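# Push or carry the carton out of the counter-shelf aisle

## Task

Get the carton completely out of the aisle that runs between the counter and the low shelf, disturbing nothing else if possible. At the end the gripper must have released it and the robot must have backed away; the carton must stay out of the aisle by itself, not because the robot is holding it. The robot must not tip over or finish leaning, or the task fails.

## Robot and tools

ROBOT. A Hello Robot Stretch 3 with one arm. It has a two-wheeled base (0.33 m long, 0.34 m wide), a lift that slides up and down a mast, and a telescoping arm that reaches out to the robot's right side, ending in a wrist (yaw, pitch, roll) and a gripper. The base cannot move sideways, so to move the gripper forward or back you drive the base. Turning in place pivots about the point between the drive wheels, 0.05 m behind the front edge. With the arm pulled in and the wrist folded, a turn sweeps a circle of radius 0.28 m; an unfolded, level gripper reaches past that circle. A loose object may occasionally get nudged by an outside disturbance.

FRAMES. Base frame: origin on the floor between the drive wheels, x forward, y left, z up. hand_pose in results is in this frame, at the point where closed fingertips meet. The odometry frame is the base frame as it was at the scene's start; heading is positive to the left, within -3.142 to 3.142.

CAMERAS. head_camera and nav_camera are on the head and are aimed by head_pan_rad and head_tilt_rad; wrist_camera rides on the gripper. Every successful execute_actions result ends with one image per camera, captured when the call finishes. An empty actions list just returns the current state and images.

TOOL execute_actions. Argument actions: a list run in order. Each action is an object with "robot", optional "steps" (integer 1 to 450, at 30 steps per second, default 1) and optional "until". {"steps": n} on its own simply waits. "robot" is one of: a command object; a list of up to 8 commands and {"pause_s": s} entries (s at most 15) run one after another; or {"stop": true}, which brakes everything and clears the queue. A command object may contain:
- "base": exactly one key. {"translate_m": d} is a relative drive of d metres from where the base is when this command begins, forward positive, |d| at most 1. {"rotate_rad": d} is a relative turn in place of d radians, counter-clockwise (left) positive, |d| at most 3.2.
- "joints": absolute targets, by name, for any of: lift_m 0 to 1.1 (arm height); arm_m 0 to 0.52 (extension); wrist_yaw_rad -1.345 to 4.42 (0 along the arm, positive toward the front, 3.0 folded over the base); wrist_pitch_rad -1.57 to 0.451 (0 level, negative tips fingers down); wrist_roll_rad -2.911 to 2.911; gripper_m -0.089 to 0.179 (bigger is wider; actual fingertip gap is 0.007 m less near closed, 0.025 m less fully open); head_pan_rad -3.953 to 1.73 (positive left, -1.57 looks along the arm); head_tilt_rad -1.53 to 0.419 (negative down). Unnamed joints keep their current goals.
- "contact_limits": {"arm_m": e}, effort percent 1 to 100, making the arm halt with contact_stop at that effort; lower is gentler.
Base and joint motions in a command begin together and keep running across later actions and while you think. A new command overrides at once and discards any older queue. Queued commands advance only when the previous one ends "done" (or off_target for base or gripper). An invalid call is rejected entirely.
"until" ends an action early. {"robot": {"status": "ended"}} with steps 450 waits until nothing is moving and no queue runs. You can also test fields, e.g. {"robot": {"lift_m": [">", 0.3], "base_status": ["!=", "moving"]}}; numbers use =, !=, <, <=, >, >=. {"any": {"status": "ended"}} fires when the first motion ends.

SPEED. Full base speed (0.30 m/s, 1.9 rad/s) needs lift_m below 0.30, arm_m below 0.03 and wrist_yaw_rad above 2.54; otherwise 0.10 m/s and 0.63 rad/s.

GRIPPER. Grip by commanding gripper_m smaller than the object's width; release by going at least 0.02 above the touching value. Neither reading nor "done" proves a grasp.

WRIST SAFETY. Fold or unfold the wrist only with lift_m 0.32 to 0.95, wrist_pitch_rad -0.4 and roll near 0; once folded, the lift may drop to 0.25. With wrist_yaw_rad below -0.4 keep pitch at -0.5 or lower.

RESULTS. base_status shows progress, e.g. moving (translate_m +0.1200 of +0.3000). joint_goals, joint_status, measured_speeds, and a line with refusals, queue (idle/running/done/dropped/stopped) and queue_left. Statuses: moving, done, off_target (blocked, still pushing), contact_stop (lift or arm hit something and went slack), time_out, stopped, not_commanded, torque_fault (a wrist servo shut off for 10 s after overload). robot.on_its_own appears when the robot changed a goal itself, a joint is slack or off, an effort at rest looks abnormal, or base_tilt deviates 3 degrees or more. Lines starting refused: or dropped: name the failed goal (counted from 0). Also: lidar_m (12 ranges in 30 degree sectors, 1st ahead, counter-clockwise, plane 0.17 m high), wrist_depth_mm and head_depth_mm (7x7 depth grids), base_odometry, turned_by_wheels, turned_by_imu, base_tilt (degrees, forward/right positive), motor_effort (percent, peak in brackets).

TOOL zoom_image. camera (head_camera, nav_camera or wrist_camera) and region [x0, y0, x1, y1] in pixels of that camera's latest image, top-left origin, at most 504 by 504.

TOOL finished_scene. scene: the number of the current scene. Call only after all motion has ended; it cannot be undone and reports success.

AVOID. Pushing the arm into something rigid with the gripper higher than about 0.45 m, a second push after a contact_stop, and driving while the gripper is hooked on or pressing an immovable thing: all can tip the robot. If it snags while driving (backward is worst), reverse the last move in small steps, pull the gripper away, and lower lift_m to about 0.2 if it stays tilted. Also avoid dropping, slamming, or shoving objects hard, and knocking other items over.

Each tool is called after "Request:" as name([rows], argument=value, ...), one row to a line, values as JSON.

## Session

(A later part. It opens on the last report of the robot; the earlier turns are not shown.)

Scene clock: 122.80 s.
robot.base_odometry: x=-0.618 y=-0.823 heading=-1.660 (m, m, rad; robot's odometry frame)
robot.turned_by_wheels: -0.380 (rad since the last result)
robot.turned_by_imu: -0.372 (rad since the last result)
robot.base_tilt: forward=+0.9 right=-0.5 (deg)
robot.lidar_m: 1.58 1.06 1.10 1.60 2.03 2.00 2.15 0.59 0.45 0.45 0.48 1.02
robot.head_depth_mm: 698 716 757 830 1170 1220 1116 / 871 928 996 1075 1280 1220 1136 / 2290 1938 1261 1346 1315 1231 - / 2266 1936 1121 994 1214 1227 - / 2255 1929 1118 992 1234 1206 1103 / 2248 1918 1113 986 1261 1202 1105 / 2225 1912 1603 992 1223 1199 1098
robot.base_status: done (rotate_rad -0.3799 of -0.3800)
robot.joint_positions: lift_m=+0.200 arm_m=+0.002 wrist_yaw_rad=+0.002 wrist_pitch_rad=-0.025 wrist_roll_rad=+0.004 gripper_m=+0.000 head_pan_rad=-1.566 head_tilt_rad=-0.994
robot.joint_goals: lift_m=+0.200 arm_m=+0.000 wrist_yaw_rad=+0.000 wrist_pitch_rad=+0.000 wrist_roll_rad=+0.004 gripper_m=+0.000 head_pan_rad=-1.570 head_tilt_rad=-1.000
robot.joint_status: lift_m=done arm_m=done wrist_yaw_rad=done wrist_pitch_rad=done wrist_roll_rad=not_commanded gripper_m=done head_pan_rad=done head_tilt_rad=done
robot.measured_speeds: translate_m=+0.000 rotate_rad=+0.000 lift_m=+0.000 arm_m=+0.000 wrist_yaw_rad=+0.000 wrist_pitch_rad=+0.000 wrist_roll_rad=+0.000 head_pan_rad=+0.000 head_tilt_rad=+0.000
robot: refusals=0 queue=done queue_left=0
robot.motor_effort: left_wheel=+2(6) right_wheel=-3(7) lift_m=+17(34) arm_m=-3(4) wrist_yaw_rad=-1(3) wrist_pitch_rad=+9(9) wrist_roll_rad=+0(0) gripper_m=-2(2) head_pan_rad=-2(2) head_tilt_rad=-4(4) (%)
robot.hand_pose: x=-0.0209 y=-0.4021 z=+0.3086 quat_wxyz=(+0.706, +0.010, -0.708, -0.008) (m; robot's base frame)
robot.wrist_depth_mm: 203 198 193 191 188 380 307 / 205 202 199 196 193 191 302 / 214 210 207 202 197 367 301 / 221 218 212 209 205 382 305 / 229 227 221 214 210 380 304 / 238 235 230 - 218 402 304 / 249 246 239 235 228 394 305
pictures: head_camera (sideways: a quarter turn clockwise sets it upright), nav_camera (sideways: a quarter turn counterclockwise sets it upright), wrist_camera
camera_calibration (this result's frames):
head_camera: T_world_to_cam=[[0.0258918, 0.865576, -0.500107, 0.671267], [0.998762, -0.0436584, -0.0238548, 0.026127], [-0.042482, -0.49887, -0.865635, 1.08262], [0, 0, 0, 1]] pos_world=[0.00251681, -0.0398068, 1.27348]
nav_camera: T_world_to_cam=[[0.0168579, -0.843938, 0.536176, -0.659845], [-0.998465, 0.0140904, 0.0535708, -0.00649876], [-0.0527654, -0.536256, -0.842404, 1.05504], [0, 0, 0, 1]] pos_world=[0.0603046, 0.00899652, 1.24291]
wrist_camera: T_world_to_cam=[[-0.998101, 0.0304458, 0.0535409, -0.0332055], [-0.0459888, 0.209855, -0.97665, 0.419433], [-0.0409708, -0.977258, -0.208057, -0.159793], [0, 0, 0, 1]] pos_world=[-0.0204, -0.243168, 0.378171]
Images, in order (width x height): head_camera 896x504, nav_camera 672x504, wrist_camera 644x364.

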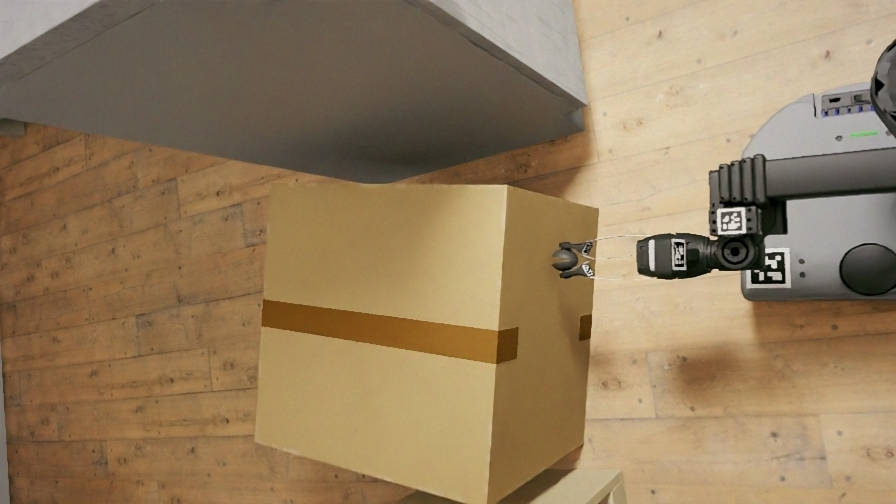

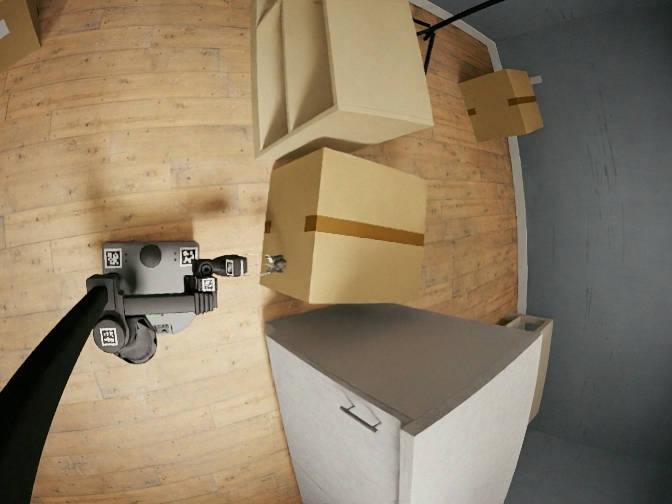

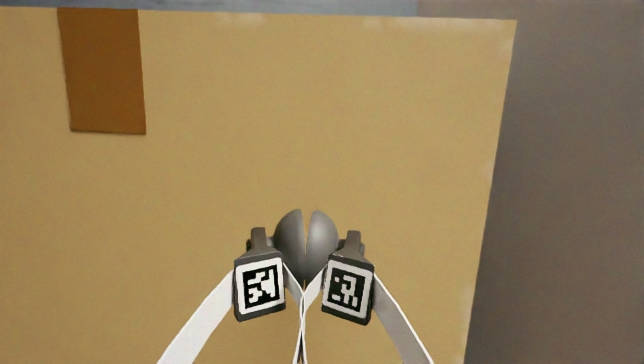

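Request:
execute_actions([
  {"robot":[{"joints":{"lift_m":0.12}},{"joints":{"arm_m":0.1},"contact_limits":{"arm_m":56}},{"joints":{"arm_m":0.08}}],"steps":450,"until":{"robot":{"status":"ended"}}},
])

Scene clock: 130.40 s.
robot.base_odometry: x=-0.618 y=-0.823 heading=-1.660 (m, m, rad; robot's odometry frame)
robot.turned_by_wheels: +0.000 (rad since the last result)
robot.turned_by_imu: -0.032 (rad since the last result)
robot.base_tilt: forward=+0.9 right=-0.5 (deg)
robot.lidar_m: 1.59 1.07 1.10 1.59 2.05 1.99 2.15 0.62 0.50 0.50 0.51 0.56
robot.head_depth_mm: 669 667 711 811 1288 1220 1115 / 788 849 920 1002 1282 1216 1133 / 2227 1823 1239 1264 1319 1236 - / 2281 1927 1119 1011 1291 1228 - / 2254 1927 1119 1008 1277 1210 1104 / 2234 1909 1114 1005 1275 1202 1101 / 2244 1912 1134 1001 1272 1205 1100
robot.base_status: done (rotate_rad -0.3800 of -0.3800)
robot.joint_positions: lift_m=+0.120 arm_m=+0.080 wrist_yaw_rad=-0.003 wrist_pitch_rad=-0.025 wrist_roll_rad=+0.004 gripper_m=+0.000 head_pan_rad=-1.567 head_tilt_rad=-0.994
robot.joint_goals: lift_m=+0.120 arm_m=+0.080 wrist_yaw_rad=+0.000 wrist_pitch_rad=+0.000 wrist_roll_rad=+0.004 gripper_m=+0.000 head_pan_rad=-1.570 head_tilt_rad=-1.000
robot.joint_status: lift_m=done arm_m=done wrist_yaw_rad=done wrist_pitch_rad=done wrist_roll_rad=not_commanded gripper_m=done head_pan_rad=done head_tilt_rad=done
robot.measured_speeds: translate_m=+0.000 rotate_rad=+0.000 lift_m=+0.000 arm_m=+0.000 wrist_yaw_rad=+0.000 wrist_pitch_rad=+0.000 wrist_roll_rad=+0.000 head_pan_rad=+0.000 head_tilt_rad=+0.000
robot: refusals=0 queue=done queue_left=0
robot.motor_effort: left_wheel=+0(7) right_wheel=+0(22) lift_m=+18(11) arm_m=-3(55) wrist_yaw_rad=+3(10) wrist_pitch_rad=+9(15) wrist_roll_rad=+0(0) gripper_m=-2(6) head_pan_rad=-1(1) head_tilt_rad=-4(4) (%)
robot.hand_pose: x=-0.0222 y=-0.4808 z=+0.2286 quat_wxyz=(+0.706, +0.008, -0.708, -0.010) (m; robot's base frame)
robot.wrist_depth_mm: 155 158 160 163 166 170 268 / 161 162 165 169 172 176 265 / 164 167 171 174 178 181 269 / 170 173 177 180 185 190 267 / 176 180 182 - 191 314 268 / 182 186 187 - 200 317 268 / 189 193 199 203 206 331 269
pictures: head_camera (sideways: a quarter turn clockwise sets it upright), nav_camera (sideways: a quarter turn counterclockwise sets it upright), wrist_camera
camera_calibration (this result's frames):
head_camera: T_world_to_cam=[[0.0261962, 0.865564, -0.500113, 0.671273], [0.998746, -0.0440098, -0.0238545, 0.0261267], [-0.0426574, -0.498861, -0.865631, 1.08261], [0, 0, 0, 1]] pos_world=[0.00250281, -0.0398057, 1.27348]
nav_camera: T_world_to_cam=[[0.0165611, -0.84394, 0.536182, -0.659851], [-0.99846, 0.0144419, 0.0535707, -0.00649862], [-0.0529539, -0.536243, -0.842401, 1.05504], [0, 0, 0, 1]] pos_world=[0.0603077, 0.00897705, 1.24291]
wrist_camera: T_world_to_cam=[[-0.997938, 0.0354081, 0.0535424, -0.025408], [-0.0449509, 0.209982, -0.976671, 0.357874], [-0.045825, -0.977064, -0.207957, -0.25337], [0, 0, 0, 1]] pos_world=[-0.0208795, -0.321806, 0.298196]
Images, in order (width x height): head_camera 896x504, nav_camera 672x504, wrist_camera 644x364.

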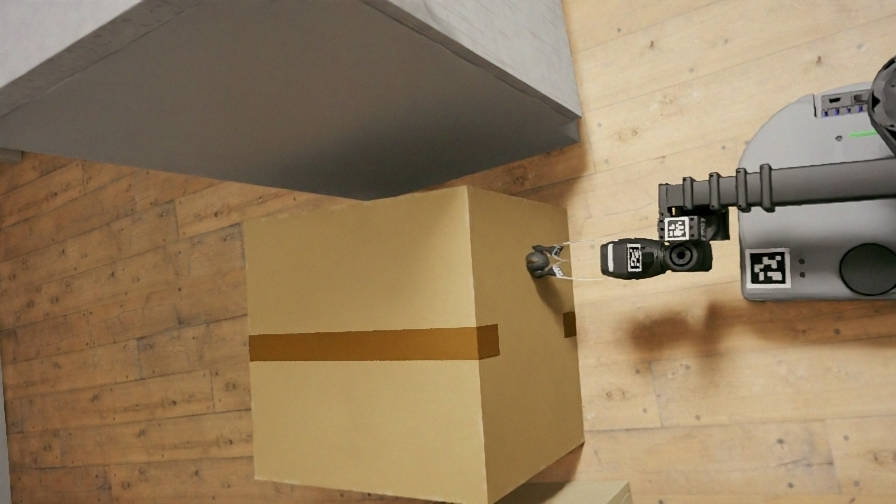

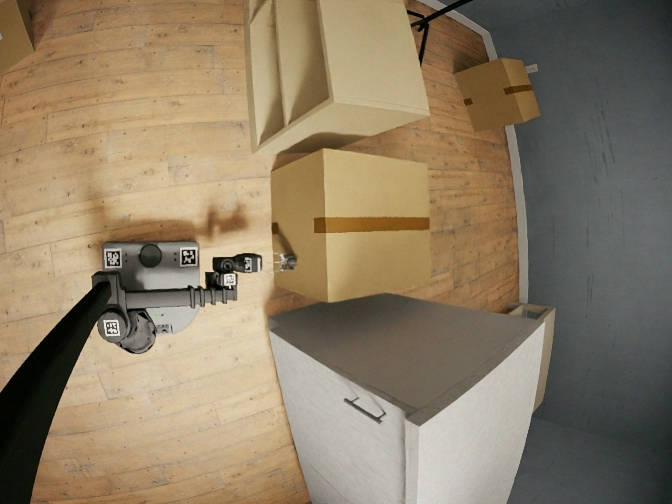

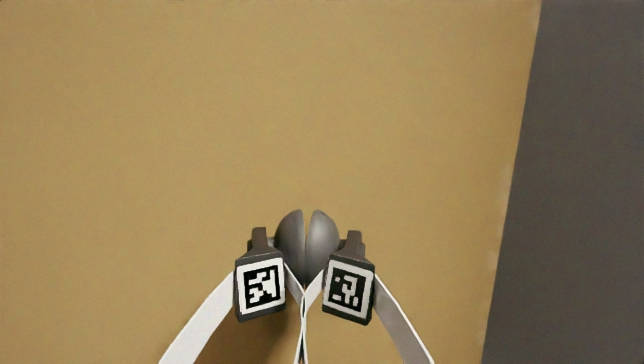

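Request:
execute_actions([
  {"robot":[{"joints":{"arm_m":0.05},"base":{"rotate_rad":0.11}},{"base":{"translate_m":0.055}},{"joints":{"arm_m":0.22},"contact_limits":{"arm_m":56}},{"joints":{"arm_m":0.2}}],"steps":450,"until":{"robot":{"status":"ended"}}},
])

Scene clock: 138.47 s.
robot.base_odometry: x=-0.617 y=-0.878 heading=-1.550 (m, m, rad; robot's odometry frame)
robot.turned_by_wheels: +0.110 (rad since the last result)
robot.turned_by_imu: +0.094 (rad since the last result)
robot.base_tilt: forward=+0.7 right=-0.9 (deg)
robot.lidar_m: 1.54 1.02 1.07 1.59 2.03 2.31 1.87 0.55 0.52 0.51 0.53 0.98
robot.head_depth_mm: 875 908 939 979 1135 1220 1114 / 2320 1923 1215 1239 1318 1214 1136 / 2305 1953 1131 1029 1297 1234 - / 2296 1943 1126 1032 1303 1207 - / 2293 1945 1125 1031 1298 1210 1100 / 2267 1936 1145 1028 1298 1207 1104 / 2276 1923 1647 1097 1243 1204 1106
robot.base_status: done (translate_m +0.0550 of +0.0550)
robot.joint_positions: lift_m=+0.120 arm_m=+0.108 wrist_yaw_rad=+0.011 wrist_pitch_rad=-0.041 wrist_roll_rad=+0.004 gripper_m=+0.000 head_pan_rad=-1.567 head_tilt_rad=-0.994
robot.joint_goals: lift_m=+0.120 arm_m=+0.109 wrist_yaw_rad=+0.000 wrist_pitch_rad=+0.000 wrist_roll_rad=+0.004 gripper_m=+0.000 head_pan_rad=-1.570 head_tilt_rad=-1.000
robot.joint_status: lift_m=done arm_m=contact_stop wrist_yaw_rad=done wrist_pitch_rad=done wrist_roll_rad=not_commanded gripper_m=done head_pan_rad=done head_tilt_rad=done
robot.measured_speeds: translate_m=-0.001 rotate_rad=+0.005 lift_m=+0.000 arm_m=-0.042 wrist_yaw_rad=+0.310 wrist_pitch_rad=-0.096 wrist_roll_rad=+0.000 head_pan_rad=+0.000 head_tilt_rad=+0.000
robot: refusals=0 queue=dropped queue_left=0
robot.on_its_own: arm_m is slack since a contact_stop, until your next command for it (your +0.220 is given up)
robot.motor_effort: left_wheel=-1(10) right_wheel=+0(4) lift_m=+17(17) arm_m=+26(58) wrist_yaw_rad=-15(15) wrist_pitch_rad=+18(18) wrist_roll_rad=+0(0) gripper_m=-6(5) head_pan_rad=+0(2) head_tilt_rad=-4(4) (%)
robot.contact_limits: arm_m 56 (drawing in: default 25, maximum 41; extending or still: default 35, maximum 56)
robot.hand_pose: x=-0.0186 y=-0.5081 z=+0.2246 quat_wxyz=(+0.706, +0.019, -0.708, -0.011) (m; robot's base frame)
robot.wrist_depth_mm: 151 150 148 147 146 144 143 / 156 155 153 152 150 150 148 / 162 161 159 158 156 155 153 / 169 166 166 163 162 160 158 / 174 173 170 169 168 166 165 / 182 180 - 177 173 173 170 / 190 187 186 184 181 180 178
pictures: head_camera (sideways: a quarter turn clockwise sets it upright), nav_camera (sideways: a quarter turn counterclockwise sets it upright), wrist_camera
dropped: robot: command 2 of its queue: arm_m: contact_stop
camera_calibration (this result's frames):
head_camera: T_world_to_cam=[[0.0261975, 0.865568, -0.500106, 0.671263], [0.998746, -0.0440112, -0.0238549, 0.0261272], [-0.0426583, -0.498854, -0.865636, 1.08262], [0, 0, 0, 1]] pos_world=[0.00250275, -0.0398055, 1.27348]
nav_camera: T_world_to_cam=[[0.0165598, -0.843945, 0.536175, -0.659842], [-0.99846, 0.014443, 0.0535709, -0.00649883], [-0.0529548, -0.536236, -0.842405, 1.05505], [0, 0, 0, 1]] pos_world=[0.0603077, 0.00897748, 1.24291]
wrist_camera: T_world_to_cam=[[-0.998324, 0.020491, 0.0541207, -0.0283534], [-0.0481542, 0.224532, -0.973276, 0.366448], [-0.0320953, -0.974251, -0.223169, -0.275609], [0, 0, 0, 1]] pos_world=[-0.0195056, -0.350211, 0.296683]
Images, in order (width x height): head_camera 896x504, nav_camera 672x504, wrist_camera 644x364.

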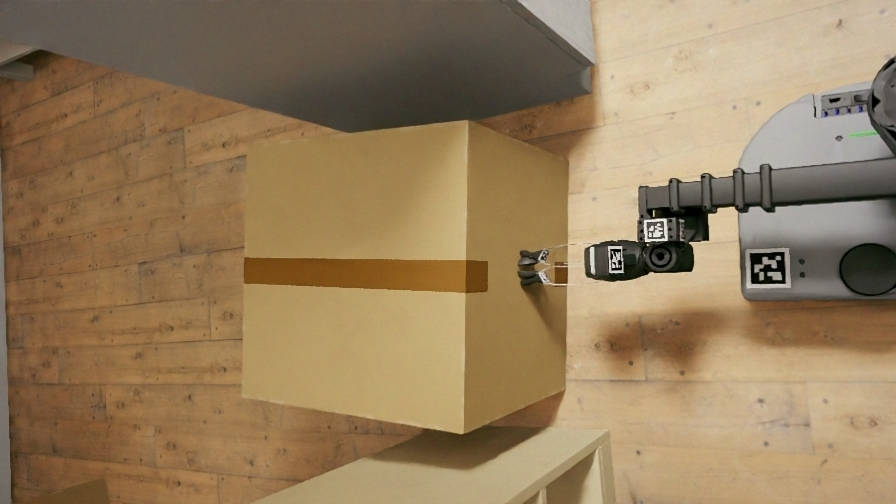

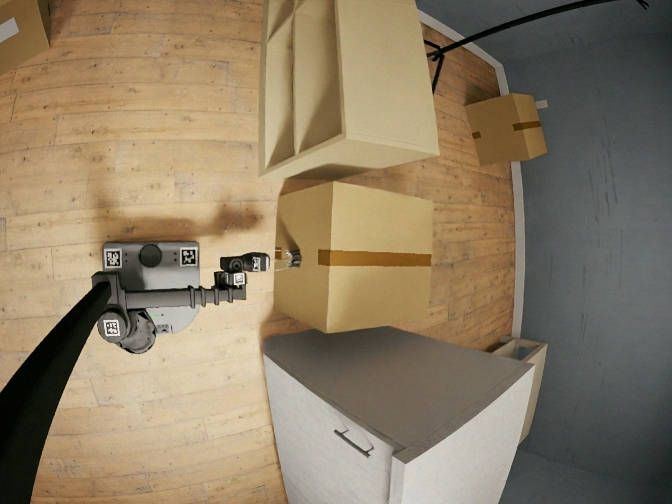

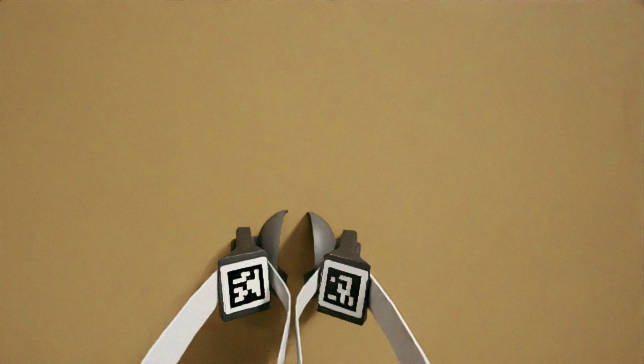

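Request:
execute_actions([
  {"robot":[{"joints":{"arm_m":0.08,"gripper_m":-0.03}},{"base":{"translate_m":-0.1}},{"joints":{"arm_m":0.17},"contact_limits":{"arm_m":56}},{"joints":{"arm_m":0.1}},{"base":{"translate_m":0.18}},{"joints":{"arm_m":0.21},"contact_limits":{"arm_m":56}},{"joints":{"arm_m":0.14}},{"base":{"translate_m":-0.18}}],"steps":450,"until":{"robot":{"status":"ended"}}},
])

Scene clock: 156.00 s.
robot.base_odometry: x=-0.615 y=-0.958 heading=-1.550 (m, m, rad; robot's odometry frame)
robot.turned_by_wheels: +0.000 (rad since the last result)
robot.turned_by_imu: -0.073 (rad since the last result)
robot.base_tilt: forward=+0.7 right=-0.9 (deg)
robot.lidar_m: 1.47 0.97 0.99 1.61 2.06 2.08 2.26 0.59 0.57 0.54 0.49 0.92
robot.head_depth_mm: 876 927 983 1050 1290 1226 1117 / 2252 1882 1220 1245 1323 1215 1141 / 2307 1944 1132 1089 1341 1237 - / 2291 1955 1134 1049 1341 1216 - / 2282 1939 1125 1036 1297 1213 1106 / 2269 1938 1169 1380 1310 1209 1105 / 2265 1929 1647 1014 1159 1205 1105
robot.base_status: done (translate_m +0.1800 of +0.1800)
robot.joint_positions: lift_m=+0.120 arm_m=+0.152 wrist_yaw_rad=+0.079 wrist_pitch_rad=-0.041 wrist_roll_rad=+0.004 gripper_m=-0.030 head_pan_rad=-1.567 head_tilt_rad=-0.993
robot.joint_goals: lift_m=+0.120 arm_m=+0.153 wrist_yaw_rad=+0.044 wrist_pitch_rad=+0.000 wrist_roll_rad=+0.004 gripper_m=-0.030 head_pan_rad=-1.570 head_tilt_rad=-1.000
robot.joint_status: lift_m=done arm_m=contact_stop wrist_yaw_rad=done wrist_pitch_rad=done wrist_roll_rad=not_commanded gripper_m=done head_pan_rad=done head_tilt_rad=done
robot.measured_speeds: translate_m=-0.001 rotate_rad=+0.005 lift_m=+0.000 arm_m=-0.039 wrist_yaw_rad=+0.410 wrist_pitch_rad=-0.096 wrist_roll_rad=+0.000 head_pan_rad=+0.000 head_tilt_rad=+0.000
robot: refusals=0 queue=dropped queue_left=0
robot.on_its_own: wrist_yaw_rad is held at +0.044, not at your +0.000, by its stall guard, which is still easing; arm_m is slack since a contact_stop, until your next command for it (your +0.210 is given up)
robot.motor_effort: left_wheel=+2(12) right_wheel=+0(29) lift_m=+18(18) arm_m=+24(58) wrist_yaw_rad=-38(38) wrist_pitch_rad=+18(18) wrist_roll_rad=+0(0) gripper_m=-13(87) head_pan_rad=-2(2) head_tilt_rad=-4(4) (%)
robot.contact_limits: arm_m 56 (drawing in: default 25, maximum 41; extending or still: default 35, maximum 56)
robot.hand_pose: x=-0.0013 y=-0.5510 z=+0.2246 quat_wxyz=(+0.706, +0.043, -0.707, +0.013) (m; robot's base frame)
robot.wrist_depth_mm: 139 141 145 150 153 157 163 / 143 147 151 154 159 163 168 / 149 152 156 160 166 170 176 / 154 158 161 166 172 177 184 / 159 163 168 174 179 185 191 / 165 168 - - 186 192 200 / 172 175 183 188 194 202 210
pictures: head_camera (sideways: a quarter turn clockwise sets it upright), nav_camera (sideways: a quarter turn counterclockwise sets it upright), wrist_camera
dropped: robot: command 5 of its queue: arm_m: contact_stop
camera_calibration (this result's frames):
head_camera: T_world_to_cam=[[0.0264907, 0.865164, -0.500789, 0.672151], [0.998731, -0.0443664, -0.0238168, 0.0260777], [-0.0428236, -0.499522, -0.865242, 1.08211], [0, 0, 0, 1]] pos_world=[0.00248943, -0.0398267, 1.27351]
nav_camera: T_world_to_cam=[[0.0162738, -0.843527, 0.536841, -0.660707], [-0.998455, 0.0148216, 0.0535561, -0.00647965], [-0.0531328, -0.536883, -0.841982, 1.0545], [0, 0, 0, 1]] pos_world=[0.0603109, 0.00891266, 1.24291]
wrist_camera: T_world_to_cam=[[-0.997411, -0.0473321, 0.0541328, -0.0475647], [-0.0633021, 0.220853, -0.973251, 0.374806], [0.0341106, -0.974158, -0.223277, -0.316715], [0, 0, 0, 1]] pos_world=[-0.0129122, -0.393559, 0.29664]
Images, in order (width x height): head_camera 896x504, nav_camera 672x504, wrist_camera 644x364.

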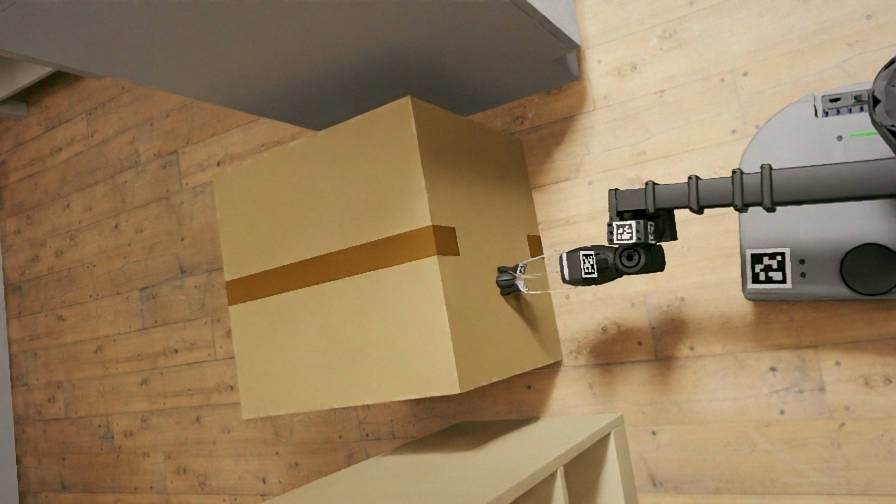

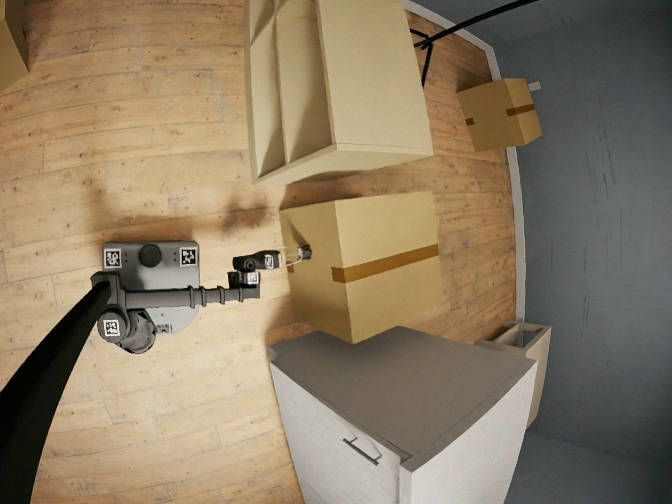

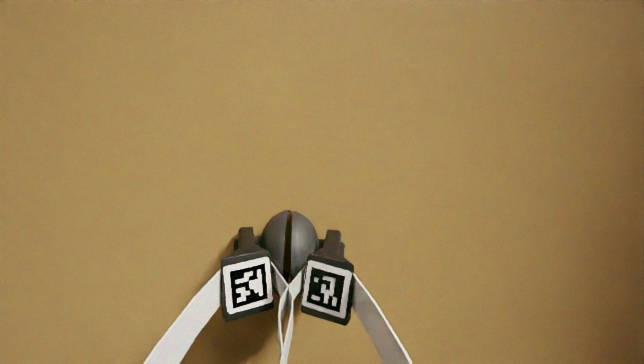

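Request:
execute_actions([
  {"robot":[{"joints":{"arm_m":0.09,"wrist_yaw_rad":0}},{"base":{"rotate_rad":0.22}},{"joints":{"arm_m":0.23},"contact_limits":{"arm_m":56}},{"joints":{"arm_m":0.14}}],"steps":450,"until":{"robot":{"status":"ended"}}},
])

Scene clock: 168.93 s.
robot.base_odometry: x=-0.615 y=-0.958 heading=-1.330 (m, m, rad; robot's odometry frame)
robot.turned_by_wheels: +0.220 (rad since the last result)
robot.turned_by_imu: +0.201 (rad since the last result)
robot.base_tilt: forward=+0.9 right=-0.5 (deg)
robot.lidar_m: 1.49 0.98 1.08 1.61 2.08 2.29 1.11 0.57 0.60 0.60 0.49 0.92
robot.head_depth_mm: 2297 1950 1227 1279 1310 1220 1116 / 2305 1954 1132 1053 1328 1221 1139 / 2285 1941 1124 1094 1336 1228 - / 2276 1931 1123 1129 1359 1211 - / 2262 1923 1613 1285 1332 1207 1106 / 2082 1926 963 995 1276 1210 1102 / 2018 1914 864 1021 1268 1201 1099
robot.base_status: done (rotate_rad +0.2200 of +0.2200)
robot.joint_positions: lift_m=+0.120 arm_m=+0.140 wrist_yaw_rad=+0.104 wrist_pitch_rad=-0.025 wrist_roll_rad=+0.004 gripper_m=-0.030 head_pan_rad=-1.567 head_tilt_rad=-0.993
robot.joint_goals: lift_m=+0.120 arm_m=+0.140 wrist_yaw_rad=+0.102 wrist_pitch_rad=+0.000 wrist_roll_rad=+0.004 gripper_m=-0.030 head_pan_rad=-1.570 head_tilt_rad=-1.000
robot.joint_status: lift_m=done arm_m=done wrist_yaw_rad=done wrist_pitch_rad=done wrist_roll_rad=not_commanded gripper_m=done head_pan_rad=done head_tilt_rad=done
robot.measured_speeds: translate_m=+0.000 rotate_rad=+0.000 lift_m=+0.000 arm_m=+0.000 wrist_yaw_rad=+0.000 wrist_pitch_rad=+0.000 wrist_roll_rad=+0.000 head_pan_rad=+0.000 head_tilt_rad=+0.000
robot: refusals=0 queue=done queue_left=0
robot.on_its_own: wrist_yaw_rad is held at +0.102, not at your +0.000, by its stall guard, which is not easing now
robot.motor_effort: left_wheel=+0(17) right_wheel=+0(27) lift_m=+18(19) arm_m=-3(50) wrist_yaw_rad=-1(73) wrist_pitch_rad=+9(14) wrist_roll_rad=+0(0) gripper_m=-10(19) head_pan_rad=-2(2) head_tilt_rad=-5(4) (%)
robot.hand_pose: x=+0.0051 y=-0.5394 z=+0.2285 quat_wxyz=(+0.705, +0.046, -0.707, +0.027) (m; robot's base frame)
robot.wrist_depth_mm: 217 287 246 225 209 195 182 / 219 293 253 230 213 199 186 / 222 299 264 241 221 204 192 / 224 300 272 248 227 211 195 / 227 309 285 250 234 217 201 / 228 313 410 - 241 223 207 / 233 315 300 274 248 230 213
pictures: head_camera (sideways: a quarter turn clockwise sets it upright), nav_camera (sideways: a quarter turn counterclockwise sets it upright), wrist_camera
camera_calibration (this result's frames):
head_camera: T_world_to_cam=[[0.0268872, 0.864882, -0.501255, 0.672756], [0.998711, -0.0448358, -0.0237907, 0.0260439], [-0.0430503, -0.499969, -0.864973, 1.08176], [0, 0, 0, 1]] pos_world=[0.00247127, -0.0398403, 1.27353]
nav_camera: T_world_to_cam=[[0.0158872, -0.843244, 0.537295, -0.661297], [-0.998448, 0.0153069, 0.0535459, -0.00646654], [-0.0533767, -0.537312, -0.841693, 1.05412], [0, 0, 0, 1]] pos_world=[0.0603151, 0.00885608, 1.2429]
wrist_camera: T_world_to_cam=[[-0.996024, -0.0713704, 0.0533094, -0.0536397], [-0.0669137, 0.204363, -0.976605, 0.368335], [0.0588062, -0.97629, -0.208327, -0.309456], [0, 0, 0, 1]] pos_world=[-0.0105819, -0.381221, 0.29811]
Images, in order (width x height): head_camera 896x504, nav_camera 672x504, wrist_camera 644x364.

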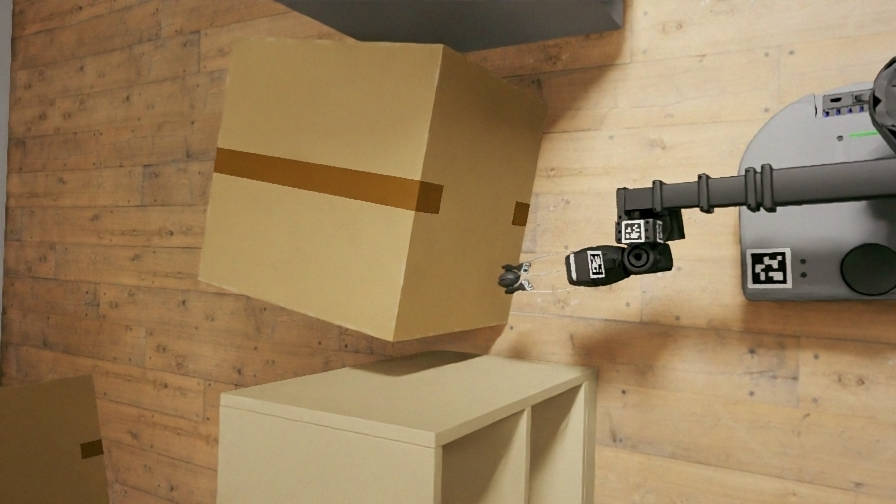

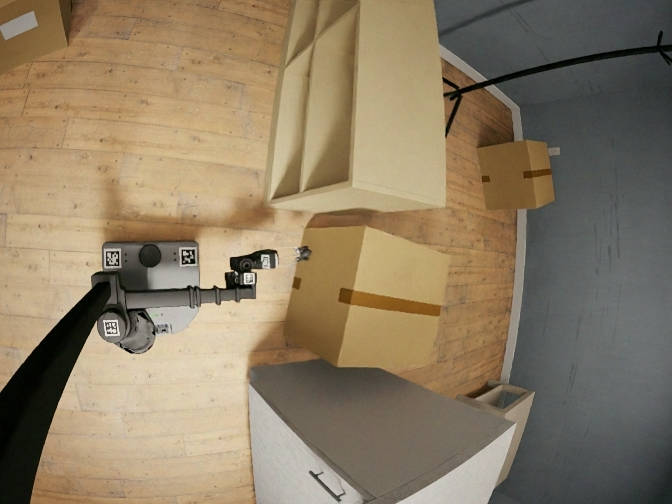

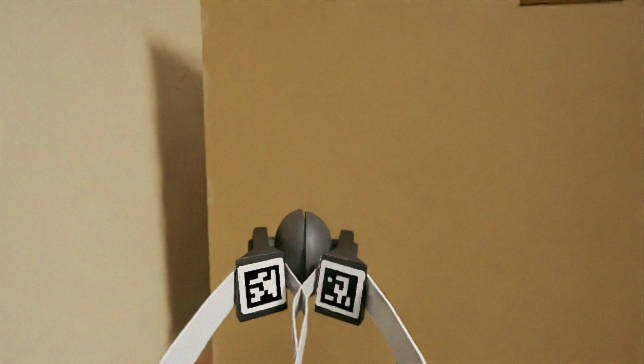

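Request:
execute_actions([
  {"robot":[{"joints":{"arm_m":0.12,"wrist_yaw_rad":0.0},"base":{"rotate_rad":-0.12}},{"base":{"translate_m":-0.11}},{"joints":{"arm_m":0.26},"contact_limits":{"arm_m":56}},{"joints":{"arm_m":0.18,"wrist_yaw_rad":0.0}}],"steps":450,"until":{"robot":{"status":"ended"}}},
])

Scene clock: 181.73 s.
robot.base_odometry: x=-0.628 y=-0.849 heading=-1.450 (m, m, rad; robot's odometry frame)
robot.turned_by_wheels: -0.120 (rad since the last result)
robot.turned_by_imu: -0.127 (rad since the last result)
robot.base_tilt: forward=+0.7 right=-0.8 (deg)
robot.lidar_m: 1.58 1.07 1.12 1.60 2.01 2.26 1.90 0.55 0.50 0.60 0.55 1.02
robot.head_depth_mm: 759 789 818 853 1072 1227 1115 / 2248 1063 1110 1170 1289 1215 1145 / 2304 1947 1178 1287 1355 1228 - / 2295 1946 1129 1117 1363 1227 - / 2273 1947 1126 1128 1341 1215 1109 / 2286 1944 1123 1143 1337 1204 1104 / 2268 1931 1677 1199 1266 1204 1106
robot.base_status: done (translate_m -0.1100 of -0.1100)
robot.joint_positions: lift_m=+0.120 arm_m=+0.202 wrist_yaw_rad=+0.008 wrist_pitch_rad=-0.040 wrist_roll_rad=+0.004 gripper_m=-0.030 head_pan_rad=-1.567 head_tilt_rad=-0.993
robot.joint_goals: lift_m=+0.120 arm_m=+0.203 wrist_yaw_rad=+0.000 wrist_pitch_rad=+0.000 wrist_roll_rad=+0.004 gripper_m=-0.030 head_pan_rad=-1.570 head_tilt_rad=-1.000
robot.joint_status: lift_m=done arm_m=contact_stop wrist_yaw_rad=done wrist_pitch_rad=done wrist_roll_rad=not_commanded gripper_m=done head_pan_rad=done head_tilt_rad=done
robot.measured_speeds: translate_m=-0.001 rotate_rad=+0.004 lift_m=+0.000 arm_m=-0.043 wrist_yaw_rad=+0.210 wrist_pitch_rad=-0.096 wrist_roll_rad=+0.000 head_pan_rad=+0.000 head_tilt_rad=+0.000
robot: refusals=0 queue=dropped queue_left=0
robot.on_its_own: arm_m is slack since a contact_stop, until your next command for it (your +0.260 is given up)
robot.motor_effort: left_wheel=-3(6) right_wheel=+0(6) lift_m=+18(18) arm_m=+26(58) wrist_yaw_rad=-11(12) wrist_pitch_rad=+18(18) wrist_roll_rad=+0(0) gripper_m=-12(11) head_pan_rad=-2(1) head_tilt_rad=-5(5) (%)
robot.contact_limits: arm_m 56 (drawing in: default 25, maximum 41; extending or still: default 35, maximum 56)
robot.hand_pose: x=-0.0193 y=-0.6017 z=+0.2246 quat_wxyz=(+0.706, +0.018, -0.708, -0.012) (m; robot's base frame)
robot.wrist_depth_mm: 155 153 150 147 144 142 138 / 162 159 156 152 148 146 143 / 168 165 160 157 154 151 148 / 174 170 168 164 160 155 153 / 182 178 174 167 166 161 160 / 189 185 181 - 172 169 165 / 197 193 188 184 178 174 173
pictures: head_camera (sideways: a quarter turn clockwise sets it upright), nav_camera (sideways: a quarter turn counterclockwise sets it upright), wrist_camera
dropped: robot: command 2 of its queue: arm_m: contact_stop
camera_calibration (this result's frames):
head_camera: T_world_to_cam=[[0.0268855, 0.864956, -0.501127, 0.672589], [0.998711, -0.0448307, -0.0237979, 0.0260532], [-0.0430499, -0.499841, -0.865047, 1.08186], [0, 0, 0, 1]] pos_world=[0.00247133, -0.0398361, 1.27353]
nav_camera: T_world_to_cam=[[0.0158888, -0.843324, 0.537171, -0.661135], [-0.998448, 0.0152973, 0.0535487, -0.00647015], [-0.0533762, -0.537188, -0.841772, 1.05422], [0, 0, 0, 1]] pos_world=[0.0603151, 0.0088649, 1.24291]
wrist_camera: T_world_to_cam=[[-0.998279, 0.023157, 0.0538759, -0.0254508], [-0.0473229, 0.224459, -0.973334, 0.387417], [-0.0346324, -0.974208, -0.222976, -0.36687], [0, 0, 0, 1]] pos_world=[-0.0197788, -0.443778, 0.296654]
Images, in order (width x height): head_camera 896x504, nav_camera 672x504, wrist_camera 644x364.

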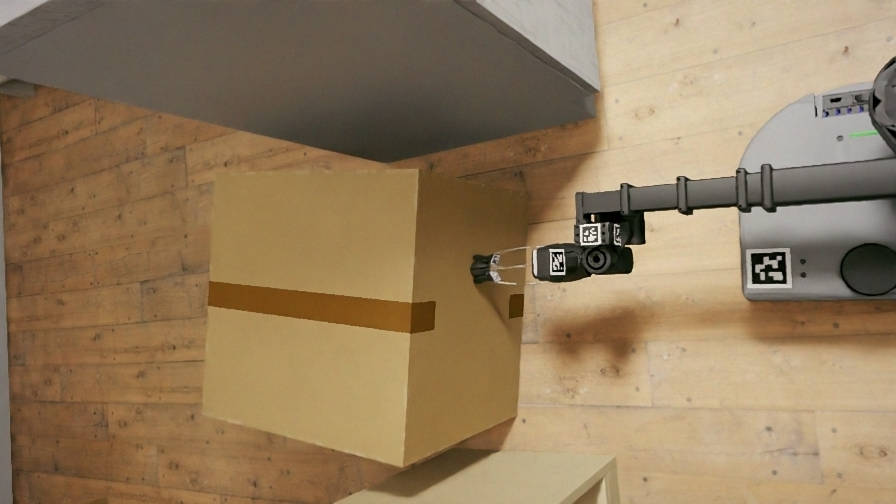

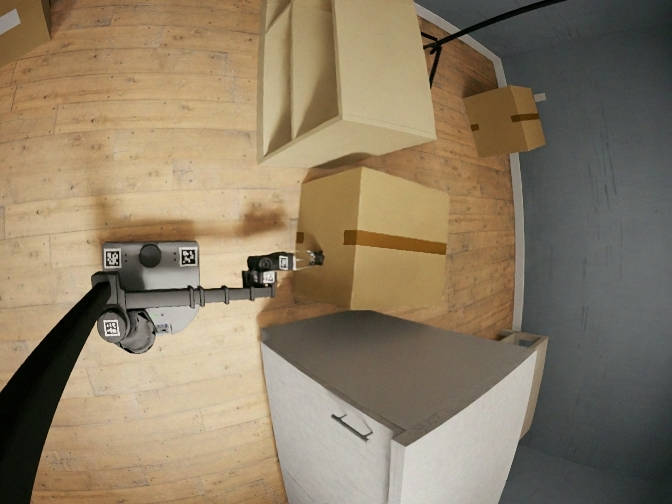

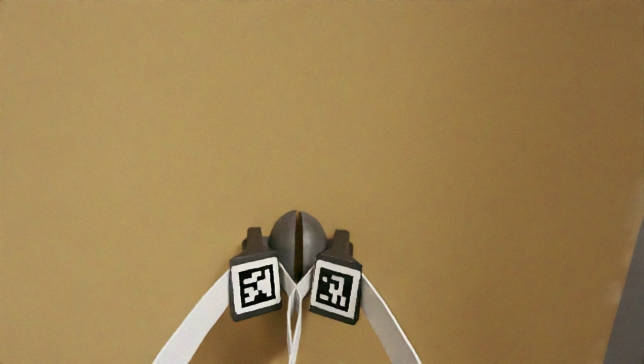

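Request:
execute_actions([
  {"robot":[{"joints":{"arm_m":0.185,"lift_m":0.06}},{"joints":{"arm_m":0.30,"lift_m":0.27},"contact_limits":{"arm_m":56}}],"steps":450,"until":{"robot":{"status":"ended"}}},
])

Scene clock: 192.83 s.
robot.base_odometry: x=-0.628 y=-0.849 heading=-1.450 (m, m, rad; robot's odometry frame)
robot.turned_by_wheels: +0.000 (rad since the last result)
robot.turned_by_imu: -0.011 (rad since the last result)
robot.base_tilt: forward=+0.9 right=-0.5 (deg)
robot.lidar_m: 1.58 1.07 1.12 1.60 2.00 2.27 2.02 0.55 0.49 0.64 0.55 1.02
robot.head_depth_mm: 742 773 804 840 1087 1217 1115 / 2185 1020 1076 1144 1285 1219 1137 / 2265 1933 1170 1426 1344 1229 - / 2266 1942 1120 1146 1315 1229 - / 2266 1923 1117 1196 1332 1210 1105 / 2258 1918 1116 1183 1329 1205 1103 / 2222 1889 1640 1254 1271 1201 1101
robot.base_status: done (translate_m -0.1100 of -0.1100)
robot.joint_positions: lift_m=+0.269 arm_m=+0.299 wrist_yaw_rad=-0.004 wrist_pitch_rad=-0.597 wrist_roll_rad=+0.006 gripper_m=-0.030 head_pan_rad=-1.567 head_tilt_rad=-0.993
robot.joint_goals: lift_m=+0.270 arm_m=+0.300 wrist_yaw_rad=+0.000 wrist_pitch_rad=+0.000 wrist_roll_rad=+0.006 gripper_m=-0.030 head_pan_rad=-1.570 head_tilt_rad=-1.000
robot.joint_status: lift_m=done arm_m=done wrist_yaw_rad=done wrist_pitch_rad=done wrist_roll_rad=not_commanded gripper_m=done head_pan_rad=done head_tilt_rad=done
robot.measured_speeds: translate_m=+0.000 rotate_rad=+0.000 lift_m=+0.000 arm_m=+0.000 wrist_yaw_rad=+0.000 wrist_pitch_rad=+0.000 wrist_roll_rad=+0.000 head_pan_rad=+0.000 head_tilt_rad=+0.000
robot: refusals=0 queue=done queue_left=0
robot.on_its_own: wrist_pitch_rad is at rest, and its effort (+90) is outside its rest range (-20 to +32)
robot.motor_effort: left_wheel=-2(11) right_wheel=+2(20) lift_m=+40(39) arm_m=+14(54) wrist_yaw_rad=+4(20) wrist_pitch_rad=+90(90) wrist_roll_rad=-1(2) gripper_m=-9(12) head_pan_rad=-1(1) head_tilt_rad=-5(5) (%)
robot.contact_limits: arm_m 56 (drawing in: default 25, maximum 41; extending or still: default 35, maximum 56)
robot.hand_pose: x=-0.0224 y=-0.6422 z=+0.2441 quat_wxyz=(+0.674, +0.206, -0.678, -0.210) (m; robot's base frame)
robot.wrist_depth_mm: 99 100 99 99 99 99 99 / 112 111 111 111 111 111 111 / 128 128 127 126 126 126 126 / 148 148 148 147 146 147 146 / 175 176 176 168 175 174 175 / 218 218 207 - 215 215 297 / 287 284 291 291 282 362 310
pictures: head_camera (sideways: a quarter turn clockwise sets it upright), nav_camera (sideways: a quarter turn counterclockwise sets it upright), wrist_camera
camera_calibration (this result's frames):
head_camera: T_world_to_cam=[[0.0269026, 0.864863, -0.501287, 0.672797], [0.99871, -0.0448545, -0.0237889, 0.0260416], [-0.0430591, -0.5, -0.864954, 1.08174], [0, 0, 0, 1]] pos_world=[0.00247057, -0.0398413, 1.27354]
nav_camera: T_world_to_cam=[[0.0158721, -0.843225, 0.537327, -0.661338], [-0.998448, 0.0153266, 0.0535452, -0.00646564], [-0.0533861, -0.537342, -0.841673, 1.0541], [0, 0, 0, 1]] pos_world=[0.0603153, 0.00885294, 1.2429]
wrist_camera: T_world_to_cam=[[-0.998144, 0.0042911, 0.0607535, -0.0424546], [-0.0400591, 0.705125, -0.707951, 0.659412], [-0.0458767, -0.70907, -0.703644, -0.114779], [0, 0, 0, 1]] pos_world=[-0.021226, -0.546172, 0.388647]
Images, in order (width x height): head_camera 896x504, nav_camera 672x504, wrist_camera 644x364.

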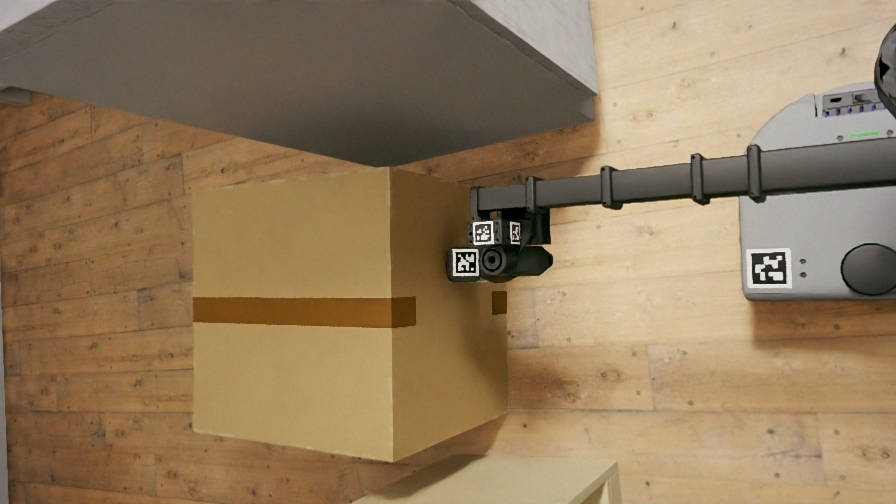

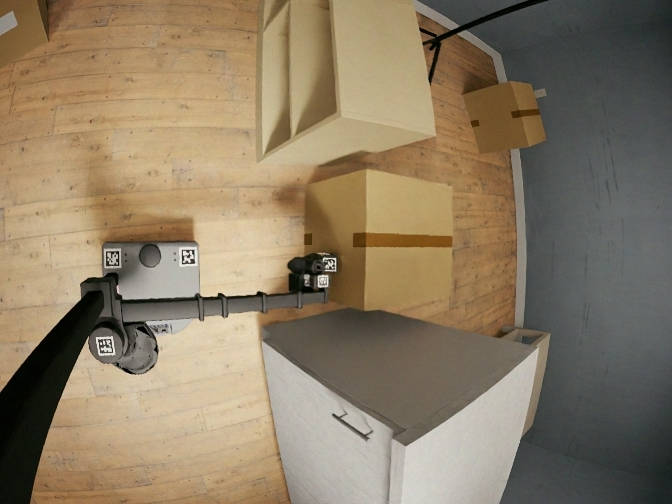

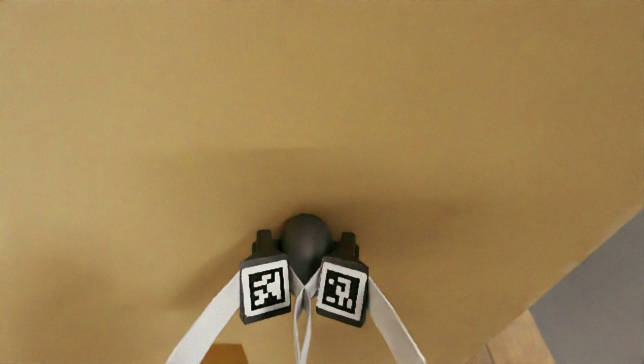

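Relieve the pitch; try it pitched up as a strut instead.

Request:
execute_actions([
  {"robot":[{"joints":{"arm_m":0.18}},{"joints":{"lift_m":0.08,"wrist_pitch_rad":0.3},"base":{"rotate_rad":0.07}},{"joints":{"arm_m":0.40},"contact_limits":{"arm_m":56}},{"joints":{"arm_m":0.37}}],"steps":450,"until":{"robot":{"status":"ended"}}},
])

Scene clock: 203.17 s.
robot.base_odometry: x=-0.628 y=-0.849 heading=-1.380 (m, m, rad; robot's odometry frame)
robot.turned_by_wheels: +0.070 (rad since the last result)
robot.turned_by_imu: +0.070 (rad since the last result)
robot.base_tilt: forward=+0.9 right=-0.5 (deg)
robot.lidar_m: 1.60 1.07 1.15 1.60 2.00 2.21 1.46 0.51 0.49 0.66 0.55 1.03
robot.head_depth_mm: 883 892 905 920 1058 1216 1118 / 2290 1942 1272 1303 1307 1214 1143 / 2283 1297 1127 1221 1351 1230 - / 2262 1289 1120 1224 1299 1224 - / 2260 1283 1121 1233 1334 1207 1105 / 2251 1912 1114 1305 1328 1202 1105 / 2115 1908 1634 1156 1244 1205 1103
robot.base_status: done (rotate_rad +0.0696 of +0.0700)
robot.joint_positions: lift_m=+0.080 arm_m=+0.258 wrist_yaw_rad=-0.007 wrist_pitch_rad=+0.288 wrist_roll_rad=+0.006 gripper_m=-0.030 head_pan_rad=-1.567 head_tilt_rad=-0.993
robot.joint_goals: lift_m=+0.080 arm_m=+0.259 wrist_yaw_rad=+0.000 wrist_pitch_rad=+0.300 wrist_roll_rad=+0.006 gripper_m=-0.030 head_pan_rad=-1.570 head_tilt_rad=-1.000
robot.joint_status: lift_m=done arm_m=contact_stop wrist_yaw_rad=done wrist_pitch_rad=done wrist_roll_rad=not_commanded gripper_m=done head_pan_rad=done head_tilt_rad=done
robot.measured_speeds: translate_m=+0.000 rotate_rad=+0.004 lift_m=-0.001 arm_m=-0.037 wrist_yaw_rad=+0.030 wrist_pitch_rad=-0.168 wrist_roll_rad=+0.000 head_pan_rad=+0.000 head_tilt_rad=+0.000
robot: refusals=0 queue=dropped queue_left=0
robot.on_its_own: arm_m is slack since a contact_stop, until your next command for it (your +0.400 is given up)
robot.motor_effort: left_wheel=-6(10) right_wheel=+5(10) lift_m=+28(40) arm_m=+23(58) wrist_yaw_rad=+5(8) wrist_pitch_rad=+9(87) wrist_roll_rad=-1(1) gripper_m=-10(10) head_pan_rad=-2(2) head_tilt_rad=-5(5) (%)
robot.contact_limits: arm_m 56 (drawing in: default 25, maximum 41; extending or still: default 35, maximum 56)
robot.hand_pose: x=-0.0231 y=-0.6552 z=+0.2683 quat_wxyz=(+0.698, -0.103, -0.701, +0.099) (m; robot's base frame)
robot.wrist_depth_mm: 189 186 184 183 182 179 178 / 184 184 181 181 179 177 176 / 182 181 179 177 177 174 173 / 180 179 178 174 175 172 173 / 178 176 174 174 172 170 169 / 174 174 174 - 170 168 167 / 173 172 171 169 168 167 165
pictures: head_camera (sideways: a quarter turn clockwise sets it upright), nav_camera (sideways: a quarter turn counterclockwise sets it upright), wrist_camera
dropped: robot: command 2 of its queue: arm_m: contact_stop
camera_calibration (this result's frames):
head_camera: T_world_to_cam=[[0.0268941, 0.864911, -0.501205, 0.672691], [0.998711, -0.0448426, -0.0237935, 0.0260476], [-0.0430546, -0.499919, -0.865002, 1.0818], [0, 0, 0, 1]] pos_world=[0.00247095, -0.0398386, 1.27353]
nav_camera: T_world_to_cam=[[0.0158804, -0.843276, 0.537247, -0.661234], [-0.998448, 0.0153119, 0.053547, -0.00646796], [-0.0533812, -0.537263, -0.841724, 1.05416], [0, 0, 0, 1]] pos_world=[0.0603152, 0.00885906, 1.24291]
wrist_camera: T_world_to_cam=[[-0.997821, 0.0531825, 0.0390398, -0.00667444], [-0.0442587, -0.10078, -0.993924, 0.234244], [-0.0489249, -0.993486, 0.102914, -0.509845], [0, 0, 0, 1]] pos_world=[-0.0212367, -0.482562, 0.285551]
Images, in order (width x height): head_camera 896x504, nav_camera 672x504, wrist_camera 644x364.

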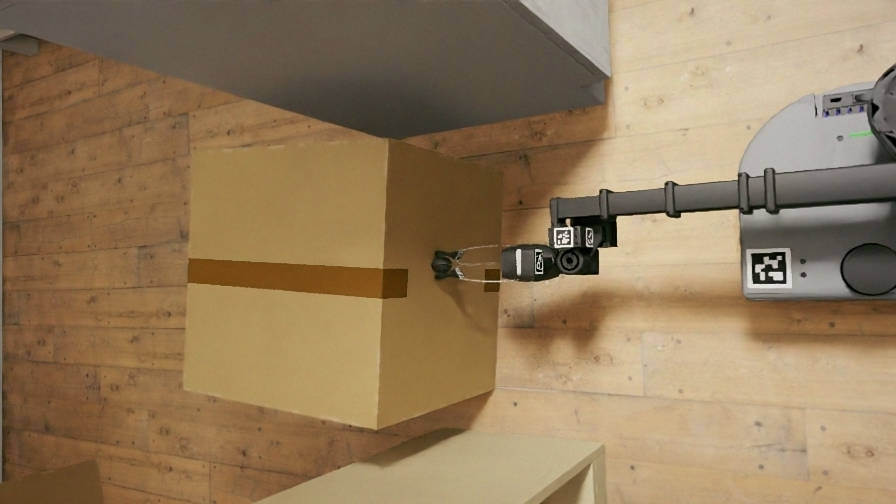

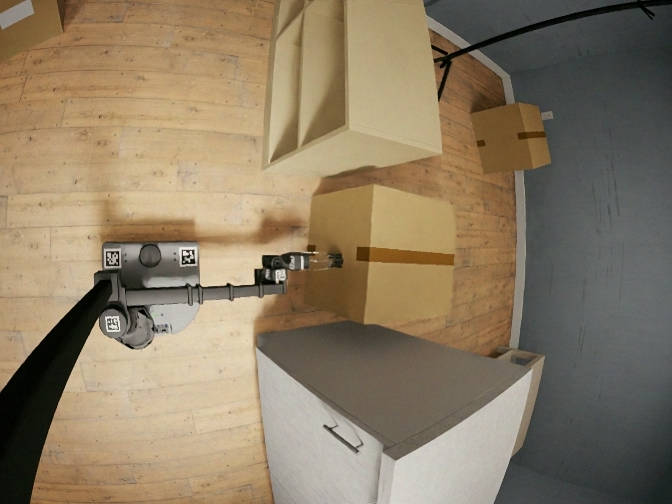

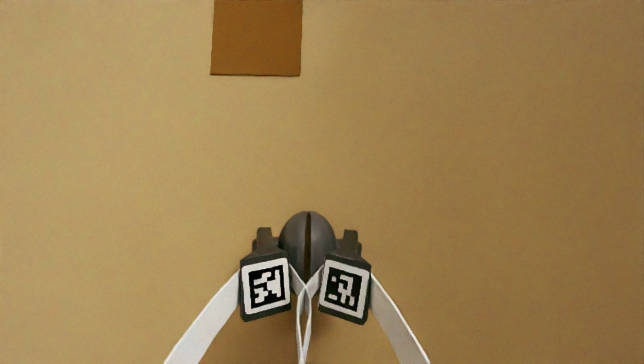

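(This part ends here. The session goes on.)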